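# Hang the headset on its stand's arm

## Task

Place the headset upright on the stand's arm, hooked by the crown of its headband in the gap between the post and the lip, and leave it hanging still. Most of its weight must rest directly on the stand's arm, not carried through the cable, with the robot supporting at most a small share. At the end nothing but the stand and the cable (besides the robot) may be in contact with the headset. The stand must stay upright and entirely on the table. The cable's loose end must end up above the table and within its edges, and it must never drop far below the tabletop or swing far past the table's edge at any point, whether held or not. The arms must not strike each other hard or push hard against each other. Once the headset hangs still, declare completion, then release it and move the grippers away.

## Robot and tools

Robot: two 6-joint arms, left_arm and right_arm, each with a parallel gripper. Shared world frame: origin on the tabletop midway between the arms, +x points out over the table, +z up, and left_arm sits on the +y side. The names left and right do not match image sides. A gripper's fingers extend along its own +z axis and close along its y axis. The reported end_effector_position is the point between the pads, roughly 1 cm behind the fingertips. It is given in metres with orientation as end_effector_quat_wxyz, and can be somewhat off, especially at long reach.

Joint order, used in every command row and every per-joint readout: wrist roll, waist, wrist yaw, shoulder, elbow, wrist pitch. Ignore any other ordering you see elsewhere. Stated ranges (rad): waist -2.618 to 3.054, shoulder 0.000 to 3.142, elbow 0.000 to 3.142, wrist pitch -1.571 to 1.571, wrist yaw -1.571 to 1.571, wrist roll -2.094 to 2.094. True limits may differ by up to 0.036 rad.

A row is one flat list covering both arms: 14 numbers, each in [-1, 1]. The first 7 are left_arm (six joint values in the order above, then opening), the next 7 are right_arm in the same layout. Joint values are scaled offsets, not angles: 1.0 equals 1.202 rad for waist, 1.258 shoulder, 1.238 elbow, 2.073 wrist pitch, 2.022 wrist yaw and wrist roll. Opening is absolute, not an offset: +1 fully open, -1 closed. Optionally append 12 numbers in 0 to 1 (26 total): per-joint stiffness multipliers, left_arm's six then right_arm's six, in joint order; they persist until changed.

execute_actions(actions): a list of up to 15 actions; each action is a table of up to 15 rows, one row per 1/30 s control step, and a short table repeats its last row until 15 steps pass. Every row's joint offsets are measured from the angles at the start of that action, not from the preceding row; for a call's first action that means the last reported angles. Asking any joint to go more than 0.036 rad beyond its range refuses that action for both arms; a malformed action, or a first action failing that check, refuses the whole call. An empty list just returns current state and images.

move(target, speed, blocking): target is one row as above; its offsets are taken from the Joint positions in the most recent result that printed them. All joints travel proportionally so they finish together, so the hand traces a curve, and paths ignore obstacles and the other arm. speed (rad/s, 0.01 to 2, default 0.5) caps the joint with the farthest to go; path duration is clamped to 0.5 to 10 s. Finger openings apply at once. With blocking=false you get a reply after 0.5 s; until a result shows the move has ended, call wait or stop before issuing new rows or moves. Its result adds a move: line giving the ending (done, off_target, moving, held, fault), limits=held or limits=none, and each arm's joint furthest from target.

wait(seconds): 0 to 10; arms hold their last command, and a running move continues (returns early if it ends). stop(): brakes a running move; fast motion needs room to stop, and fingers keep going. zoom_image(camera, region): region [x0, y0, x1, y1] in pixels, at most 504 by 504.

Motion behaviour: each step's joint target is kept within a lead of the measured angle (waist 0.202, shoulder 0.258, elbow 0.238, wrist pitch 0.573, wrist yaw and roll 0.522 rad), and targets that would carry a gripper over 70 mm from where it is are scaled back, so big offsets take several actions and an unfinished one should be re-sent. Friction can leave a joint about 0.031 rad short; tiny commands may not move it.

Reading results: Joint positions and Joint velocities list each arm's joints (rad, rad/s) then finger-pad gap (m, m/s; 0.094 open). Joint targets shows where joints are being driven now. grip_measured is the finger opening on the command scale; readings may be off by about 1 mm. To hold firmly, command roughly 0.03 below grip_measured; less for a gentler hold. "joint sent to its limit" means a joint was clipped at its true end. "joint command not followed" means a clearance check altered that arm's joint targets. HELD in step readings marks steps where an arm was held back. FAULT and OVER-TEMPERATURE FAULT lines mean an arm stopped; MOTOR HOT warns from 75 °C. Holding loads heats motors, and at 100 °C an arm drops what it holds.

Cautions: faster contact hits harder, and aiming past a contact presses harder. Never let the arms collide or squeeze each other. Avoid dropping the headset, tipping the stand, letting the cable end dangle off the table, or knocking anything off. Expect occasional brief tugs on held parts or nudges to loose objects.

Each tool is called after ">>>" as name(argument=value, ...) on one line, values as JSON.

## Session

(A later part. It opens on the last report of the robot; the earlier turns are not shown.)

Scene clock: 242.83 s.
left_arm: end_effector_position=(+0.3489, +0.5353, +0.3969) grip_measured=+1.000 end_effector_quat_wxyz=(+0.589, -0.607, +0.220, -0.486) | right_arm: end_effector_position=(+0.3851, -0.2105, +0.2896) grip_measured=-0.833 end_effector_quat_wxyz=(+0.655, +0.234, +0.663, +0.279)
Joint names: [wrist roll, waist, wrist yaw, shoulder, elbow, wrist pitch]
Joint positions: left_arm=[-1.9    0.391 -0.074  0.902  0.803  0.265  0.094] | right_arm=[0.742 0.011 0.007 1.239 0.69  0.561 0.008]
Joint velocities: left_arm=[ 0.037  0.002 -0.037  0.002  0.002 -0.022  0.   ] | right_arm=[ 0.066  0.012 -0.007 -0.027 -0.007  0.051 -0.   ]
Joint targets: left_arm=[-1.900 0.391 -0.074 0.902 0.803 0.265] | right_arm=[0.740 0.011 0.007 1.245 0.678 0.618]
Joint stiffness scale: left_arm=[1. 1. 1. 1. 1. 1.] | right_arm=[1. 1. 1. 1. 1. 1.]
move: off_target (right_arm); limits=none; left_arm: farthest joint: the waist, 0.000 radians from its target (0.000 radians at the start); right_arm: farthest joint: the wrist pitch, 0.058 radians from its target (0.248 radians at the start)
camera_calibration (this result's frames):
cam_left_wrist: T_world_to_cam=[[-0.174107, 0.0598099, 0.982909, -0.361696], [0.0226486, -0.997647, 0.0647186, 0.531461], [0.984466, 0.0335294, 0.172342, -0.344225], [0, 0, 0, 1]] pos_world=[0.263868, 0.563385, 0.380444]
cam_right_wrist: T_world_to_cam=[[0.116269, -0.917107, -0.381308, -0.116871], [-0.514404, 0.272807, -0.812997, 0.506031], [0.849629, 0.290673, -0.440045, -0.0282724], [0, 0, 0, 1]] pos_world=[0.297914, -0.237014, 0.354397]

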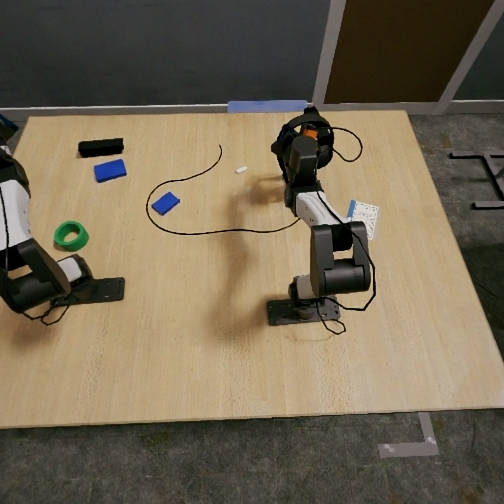

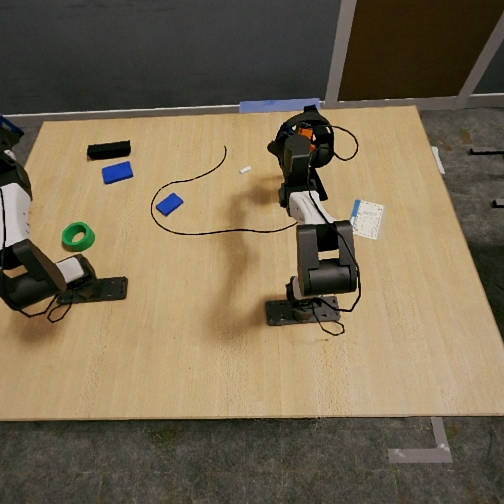

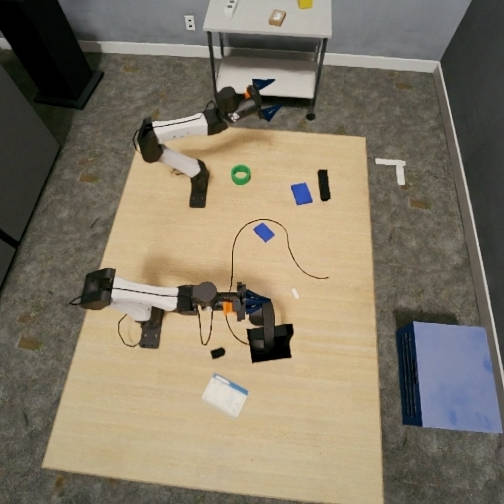

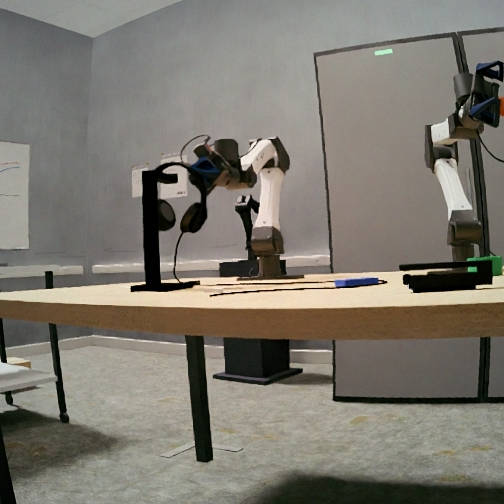

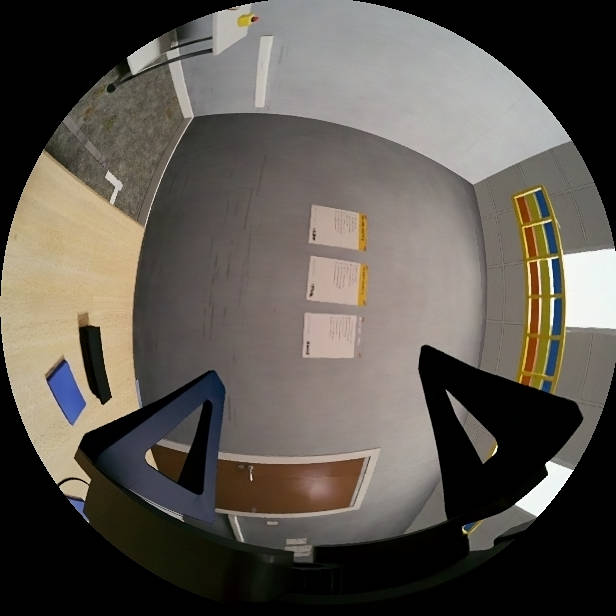

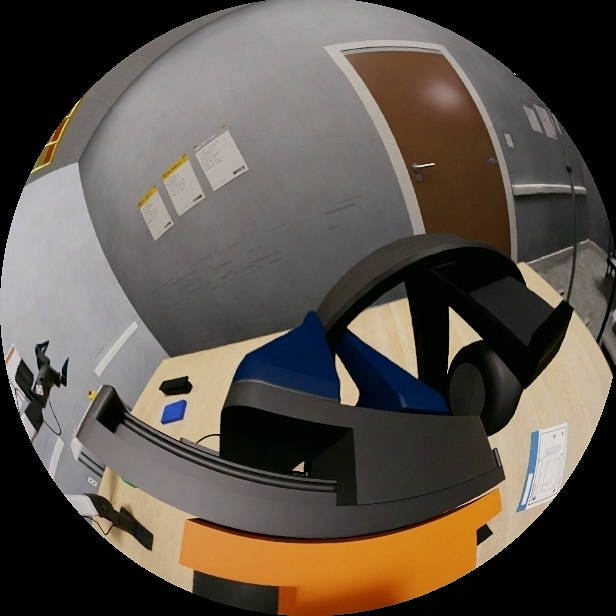

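>>> move(target=[0,0,0,0,0,0,1,0,-0.06,0,0.02,-0.045,0.05,-0.9], speed=0.1)

>>> zoom_image(camera="cam_low", region=[110,110,270,270])

Scene clock: 249.93 s.
left_arm: end_effector_position=(+0.3489, +0.5353, +0.3969) grip_measured=+1.000 end_effector_quat_wxyz=(+0.589, -0.607, +0.220, -0.486) | right_arm: end_effector_position=(+0.3854, -0.2350, +0.2764) grip_measured=-0.833 end_effector_quat_wxyz=(+0.661, +0.253, +0.657, +0.260)
Joint names: [wrist roll, waist, wrist yaw, shoulder, elbow, wrist pitch]
Joint positions: left_arm=[-1.9    0.391 -0.074  0.902  0.803  0.265  0.094] | right_arm=[ 0.742 -0.048  0.007  1.256  0.649  0.616  0.008]
Joint velocities: left_arm=[ 0.037  0.007 -0.007 -0.012 -0.012 -0.022  0.   ] | right_arm=[-0.066  0.012  0.022 -0.002  0.007  0.007 -0.002]
Joint targets: left_arm=[-1.900 0.391 -0.074 0.902 0.803 0.265] | right_arm=[0.742 -0.062 0.007 1.264 0.635 0.665]
Joint stiffness scale: left_arm=[1. 1. 1. 1. 1. 1.] | right_arm=[1. 1. 1. 1. 1. 1.]
move: off_target (right_arm); limits=none; left_arm: farthest joint: the waist, 0.000 radians from its target (0.000 radians at the start); right_arm: farthest joint: the wrist pitch, 0.049 radians from its target (0.103 radians at the start)
camera_calibration (this result's frames):
cam_left_wrist: T_world_to_cam=[[-0.174107, 0.0598099, 0.982909, -0.361696], [0.0226486, -0.997647, 0.0647186, 0.531461], [0.984466, 0.0335294, 0.172342, -0.344225], [0, 0, 0, 1]] pos_world=[0.263868, 0.563385, 0.380444]
cam_right_wrist: T_world_to_cam=[[0.0612689, -0.922053, -0.382184, -0.124158], [-0.500409, 0.302928, -0.811064, 0.503276], [0.863619, 0.240941, -0.442843, -0.0435557], [0, 0, 0, 1]] pos_world=[0.297066, -0.256442, 0.34145]

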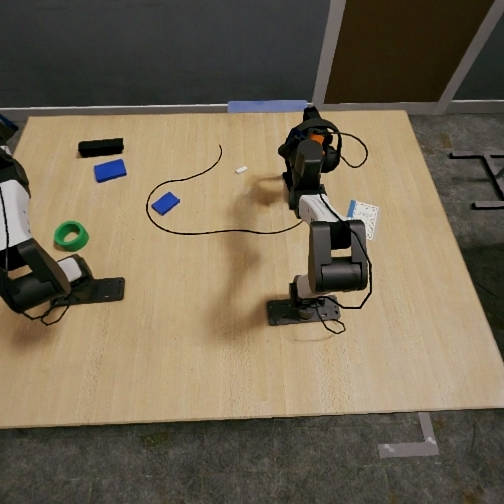

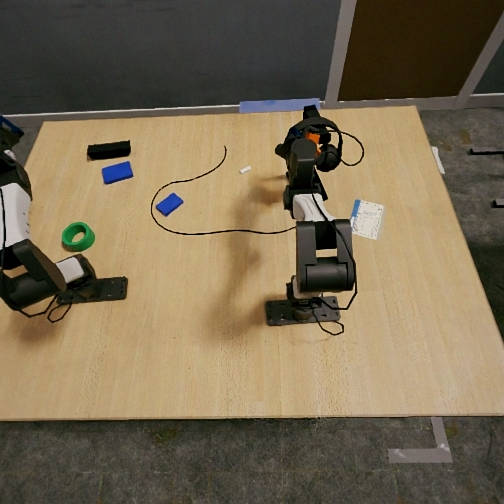

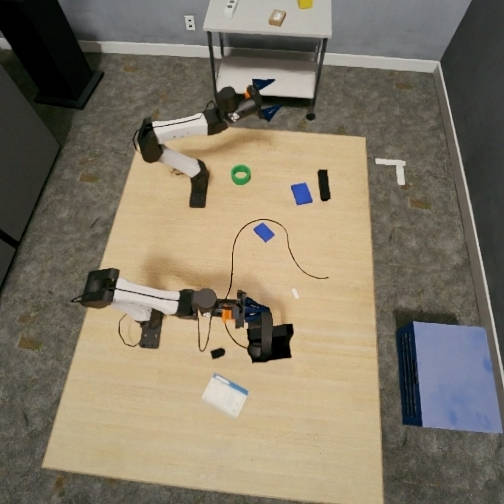

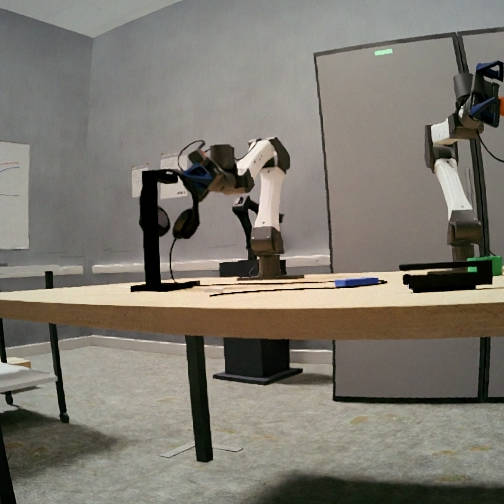

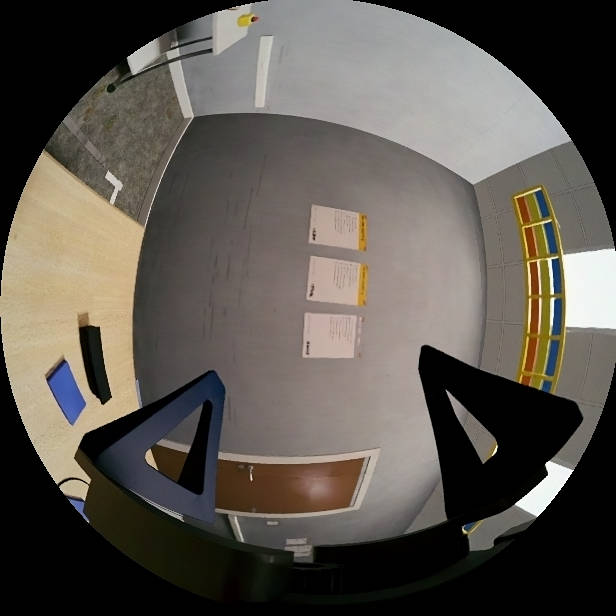

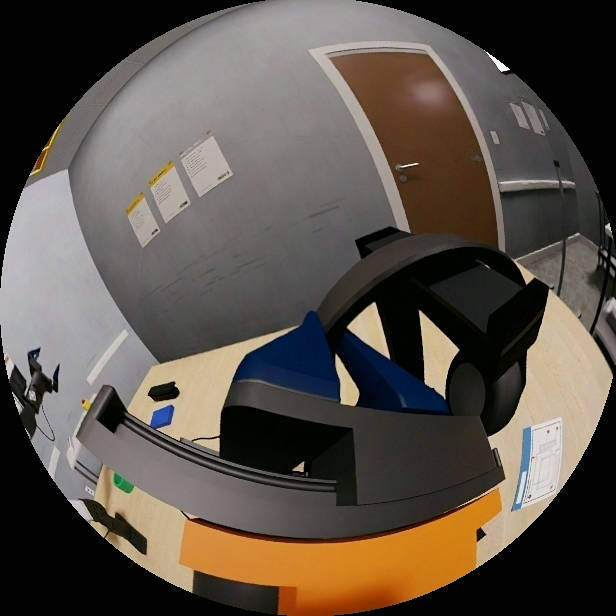

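Region (110, 110, 270, 270) of cam_low's 504x504 image, scaled by 3.150, with more detail than that image has.

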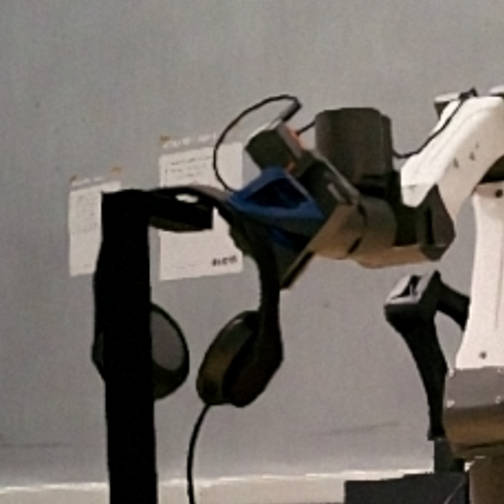

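Nearly seated; lower slightly, release, retreat.

>>> execute_actions(actions=[[[0,0,0,0,0,0,1,0,0,0,0,-0.035,0.03,-0.9]],[[0,0,0,0,0,0,1,0,0,0,0,0,0,-0.78]],[[0,0,0,0,0,0,1,0,0,0,0,0,0,-0.55]]])

>>> move(target=[0,0,0,0,0,0,1,0,0,0,-0.62,-0.2,-0.26,-0.55], speed=0.4)

>>> wait(seconds=3)

Scene clock: 260.03 s.
left_arm: end_effector_position=(+0.3489, +0.5353, +0.3969) grip_measured=+1.000 end_effector_quat_wxyz=(+0.589, -0.607, +0.220, -0.486) | right_arm: end_effector_position=(+0.3833, -0.2352, +0.2747) grip_measured=-0.552 end_effector_quat_wxyz=(+0.666, +0.252, +0.652, +0.261)
Joint names: [wrist roll, waist, wrist yaw, shoulder, elbow, wrist pitch]
Joint positions: left_arm=[-1.9    0.391 -0.074  0.902  0.803  0.265  0.094] | right_arm=[ 0.741 -0.048  0.008  1.256  0.627  0.652  0.021]
Joint velocities: left_arm=[-0.022  0.002 -0.051  0.007 -0.002 -0.051  0.   ] | right_arm=[-0.022 -0.002 -0.051  0.007 -0.002 -0.051 -0.   ]
Joint targets: left_arm=[-1.900 0.391 -0.074 0.902 0.803 0.265] | right_arm=[0.741 -0.048 0.007 1.256 0.627 0.652]
Joint stiffness scale: left_arm=[1. 1. 1. 1. 1. 1.] | right_arm=[1. 1. 1. 1. 1. 1.]
Step readings (joint positions; steps 1 to 15: 1st action; 16 to 30: 2nd action; 31 to 45: 3rd action):
0: left_arm=[-1.900 0.391 -0.074 0.902 0.803 0.265] | right_arm=[0.742 -0.048 0.007 1.256 0.649 0.616]
1: left_arm=[-1.900 0.391 -0.074 0.902 0.803 0.265] | right_arm=[0.742 -0.048 0.007 1.256 0.645 0.621]
2: left_arm=[-1.900 0.391 -0.074 0.902 0.803 0.265] | right_arm=[0.742 -0.048 0.007 1.256 0.638 0.629]
4: left_arm=[-1.900 0.391 -0.074 0.902 0.803 0.265] | right_arm=[0.741 -0.048 0.007 1.256 0.631 0.643]
8: left_arm=[-1.900 0.391 -0.074 0.902 0.803 0.265] | right_arm=[0.741 -0.048 0.007 1.256 0.628 0.651]
15: left_arm=[-1.900 0.391 -0.074 0.902 0.803 0.265] | right_arm=[0.741 -0.048 0.007 1.256 0.628 0.652]
16: left_arm=[-1.900 0.391 -0.074 0.902 0.803 0.265] | right_arm=[0.741 -0.048 0.007 1.256 0.627 0.652]
17: left_arm=[-1.900 0.391 -0.074 0.902 0.803 0.265] | right_arm=[0.741 -0.048 0.007 1.256 0.627 0.652]
19: left_arm=[-1.900 0.391 -0.074 0.902 0.803 0.265] | right_arm=[0.741 -0.048 0.007 1.256 0.627 0.652]
23: left_arm=[-1.900 0.391 -0.074 0.902 0.803 0.265] | right_arm=[0.741 -0.048 0.007 1.256 0.627 0.652]
30: left_arm=[-1.900 0.391 -0.074 0.902 0.803 0.265] | right_arm=[0.741 -0.048 0.007 1.256 0.627 0.652]
31: left_arm=[-1.900 0.391 -0.074 0.902 0.803 0.265] | right_arm=[0.741 -0.048 0.007 1.256 0.627 0.652]
32: left_arm=[-1.900 0.391 -0.074 0.902 0.803 0.265] | right_arm=[0.741 -0.048 0.007 1.256 0.627 0.652]
34: left_arm=[-1.900 0.391 -0.074 0.902 0.803 0.265] | right_arm=[0.741 -0.048 0.007 1.256 0.627 0.652]
38: left_arm=[-1.900 0.391 -0.074 0.902 0.803 0.265] | right_arm=[0.741 -0.048 0.008 1.256 0.627 0.652]
45: Joint positions above
camera_calibration (this result's frames):
cam_left_wrist: T_world_to_cam=[[-0.174107, 0.0598099, 0.982909, -0.361696], [0.0226486, -0.997647, 0.0647186, 0.531461], [0.984466, 0.0335294, 0.172342, -0.344225], [0, 0, 0, 1]] pos_world=[0.263868, 0.563385, 0.380444]
cam_right_wrist: T_world_to_cam=[[0.0655803, -0.922487, -0.380416, -0.127132], [-0.488554, 0.302733, -0.818333, 0.4983], [0.870066, 0.23952, -0.430831, -0.048544], [0, 0, 0, 1]] pos_world=[0.29402, -0.256502, 0.338498]

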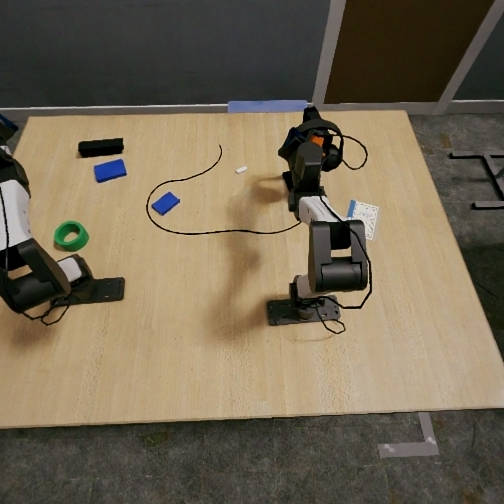

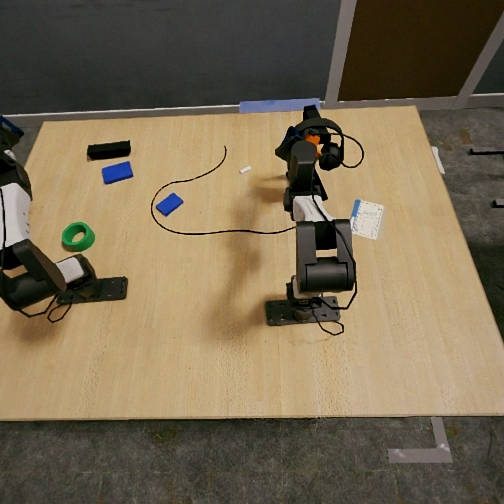

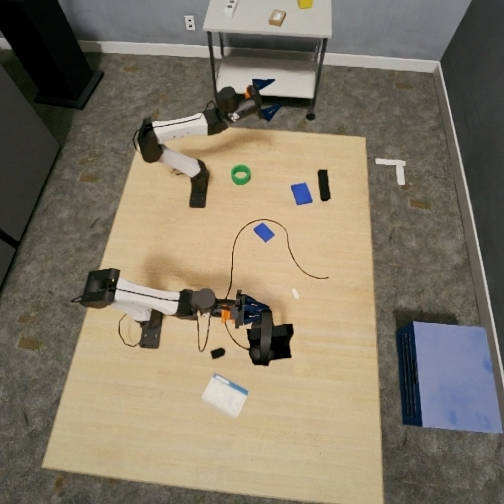

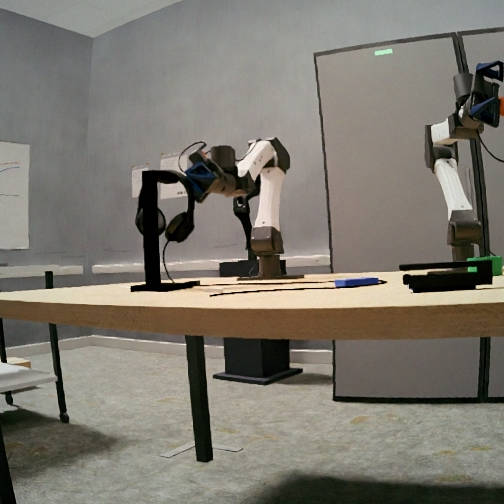

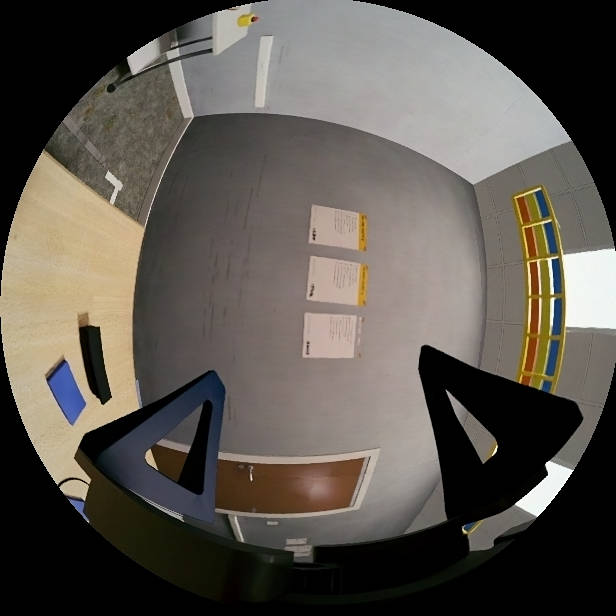

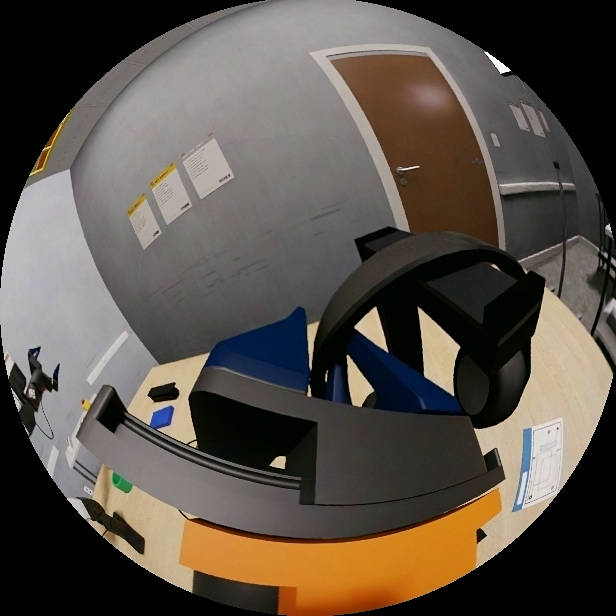

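Scene clock: 262.63 s.
left_arm: end_effector_position=(+0.3489, +0.5353, +0.3969) grip_measured=+1.000 end_effector_quat_wxyz=(+0.589, -0.607, +0.220, -0.486) | right_arm: end_effector_position=(+0.2479, -0.2372, +0.2842) grip_measured=-0.552 end_effector_quat_wxyz=(+0.670, +0.251, +0.648, +0.262)
Joint names: [wrist roll, waist, wrist yaw, shoulder, elbow, wrist pitch]
Joint positions: left_arm=[-1.9    0.391 -0.074  0.902  0.803  0.265  0.094] | right_arm=[ 0.741 -0.048  0.01   0.489  0.4    0.124  0.021]
Joint velocities: left_arm=[-0.022  0.007  0.007 -0.002  0.002  0.007  0.   ] | right_arm=[-0.022 -0.002  0.007 -0.017  0.012  0.037 -0.001]
Joint targets: left_arm=[-1.900 0.391 -0.074 0.902 0.803 0.265] | right_arm=[0.741 -0.048 0.008 0.476 0.380 0.113]
Joint stiffness scale: left_arm=[1. 1. 1. 1. 1. 1.] | right_arm=[1. 1. 1. 1. 1. 1.]
move: off_target (right_arm); limits=none; left_arm: farthest joint: the waist, 0.000 radians from its target (0.000 radians at the start); right_arm: farthest joint: the elbow, 0.021 radians from its target (0.248 radians at the start)
camera_calibration (this result's frames):
cam_left_wrist: T_world_to_cam=[[-0.174107, 0.0598099, 0.982909, -0.361696], [0.0226486, -0.997647, 0.0647186, 0.531461], [0.984466, 0.0335294, 0.172342, -0.344225], [0, 0, 0, 1]] pos_world=[0.263868, 0.563385, 0.380444]
cam_right_wrist: T_world_to_cam=[[0.0688127, -0.922514, -0.379781, -0.117434], [-0.478067, 0.303635, -0.824171, 0.439849], [0.875624, 0.238274, -0.420129, 0.0691733], [0, 0, 0, 1]] pos_world=[0.157788, -0.25837, 0.346973]

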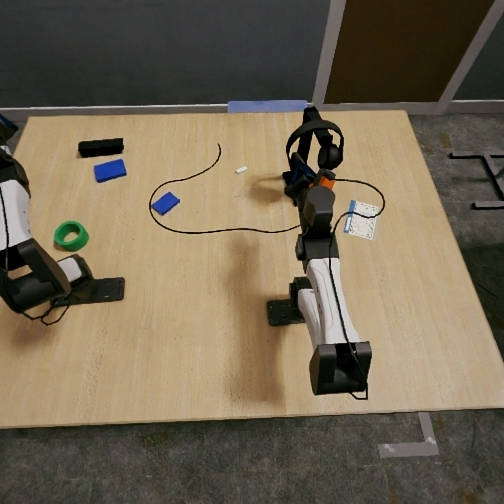

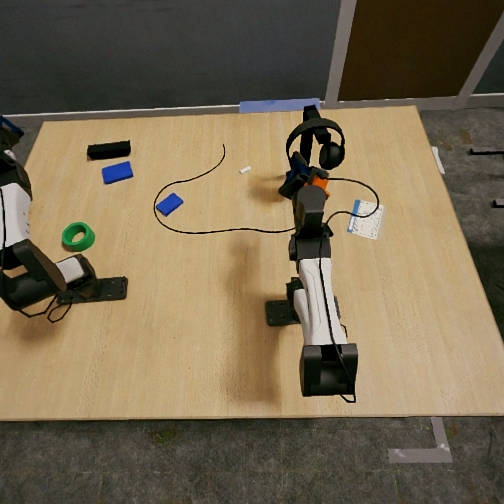

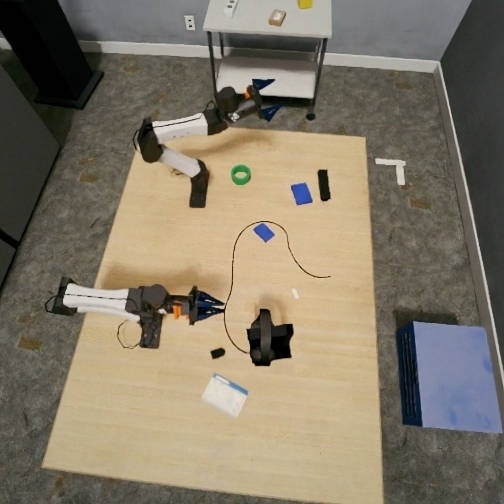

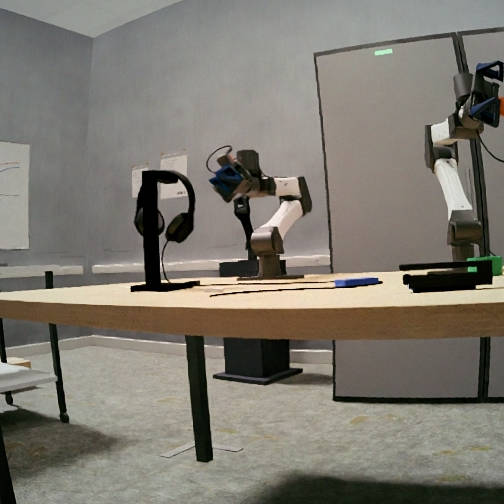

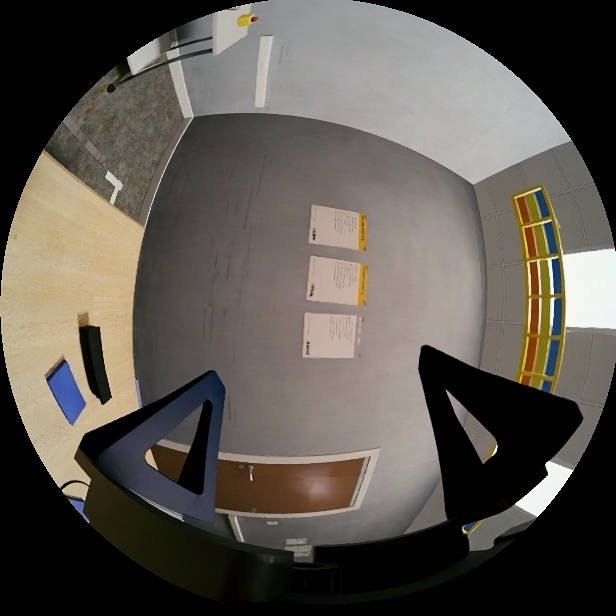

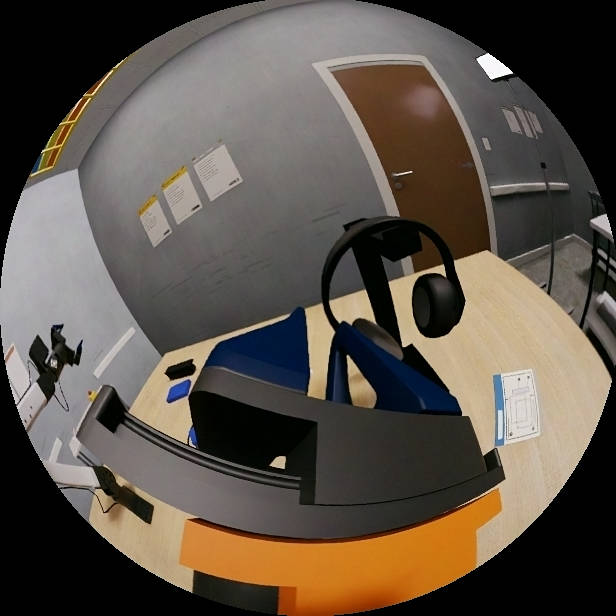

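Scene clock: 265.63 s.
left_arm: end_effector_position=(+0.3489, +0.5353, +0.3969) grip_measured=+1.000 end_effector_quat_wxyz=(+0.589, -0.607, +0.220, -0.486) | right_arm: end_effector_position=(+0.2479, -0.2372, +0.2840) grip_measured=-0.552 end_effector_quat_wxyz=(+0.670, +0.251, +0.648, +0.262)
Joint names: [wrist roll, waist, wrist yaw, shoulder, elbow, wrist pitch]
Joint positions: left_arm=[-1.9    0.391 -0.074  0.902  0.803  0.265  0.094] | right_arm=[ 0.741 -0.048  0.01   0.489  0.4    0.123  0.021]
Joint velocities: left_arm=[ 0.051  0.012 -0.037  0.012 -0.017  0.007  0.   ] | right_arm=[ 0.007  0.002 -0.022  0.022 -0.007 -0.095 -0.   ]
Joint targets: left_arm=[-1.900 0.391 -0.074 0.902 0.803 0.265] | right_arm=[0.741 -0.048 0.008 0.476 0.380 0.113]
Joint stiffness scale: left_arm=[1. 1. 1. 1. 1. 1.] | right_arm=[1. 1. 1. 1. 1. 1.]
wait: 3.00 s; at rest by 0.17 s
camera_calibration (this result's frames):
cam_left_wrist: T_world_to_cam=[[-0.174107, 0.0598099, 0.982909, -0.361696], [0.0226486, -0.997647, 0.0647186, 0.531461], [0.984466, 0.0335294, 0.172342, -0.344225], [0, 0, 0, 1]] pos_world=[0.263868, 0.563385, 0.380444]
cam_right_wrist: T_world_to_cam=[[0.0685229, -0.922517, -0.379824, -0.117422], [-0.478696, 0.303627, -0.823809, 0.439749], [0.875303, 0.23827, -0.4208, 0.0693577], [0, 0, 0, 1]] pos_world=[0.157843, -0.258369, 0.346855]

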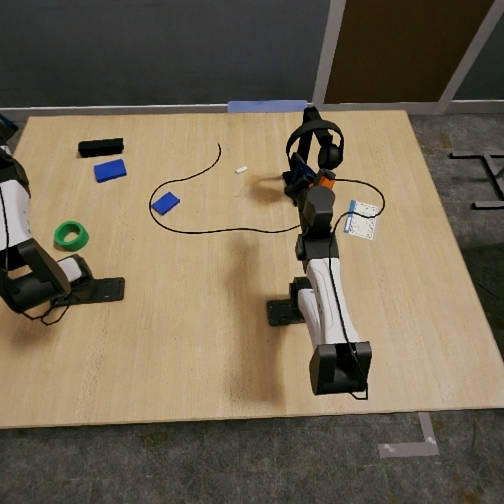

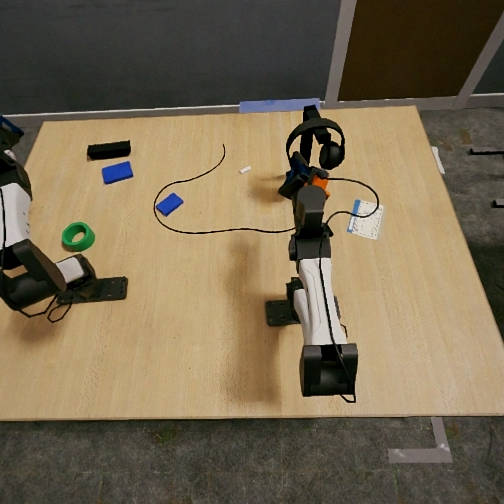

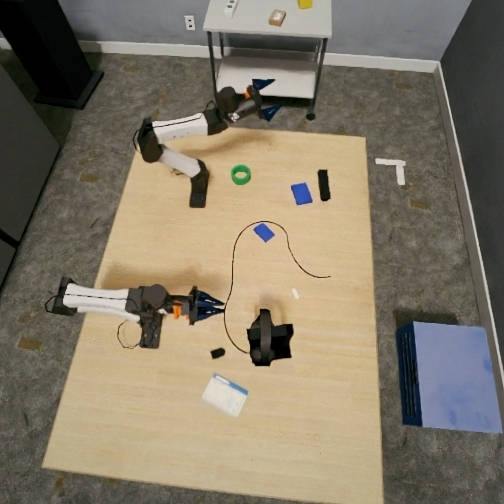

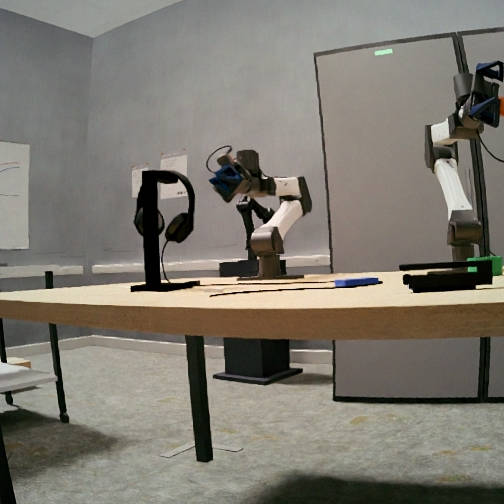

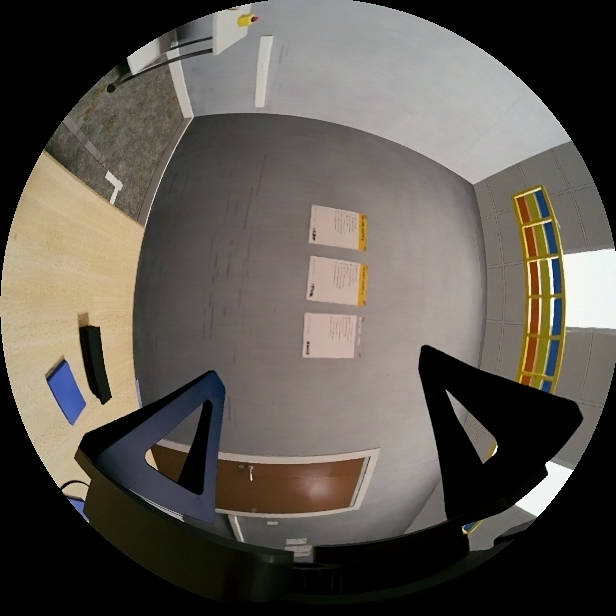

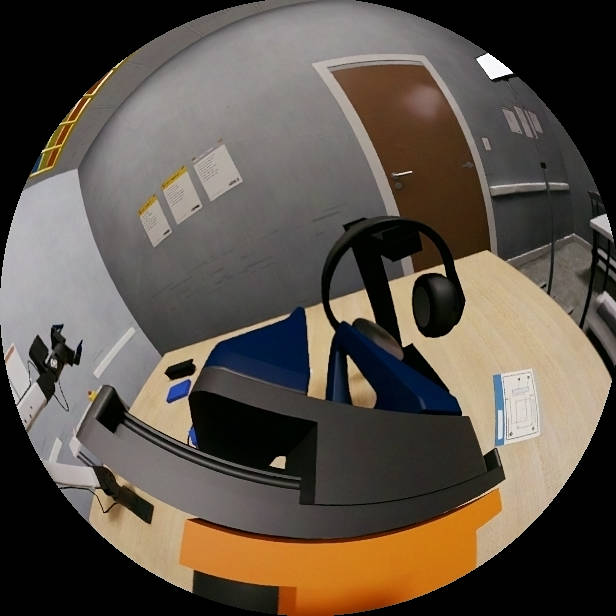

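>>> finished_scene(scene=2)

The scene is finished: the task was done.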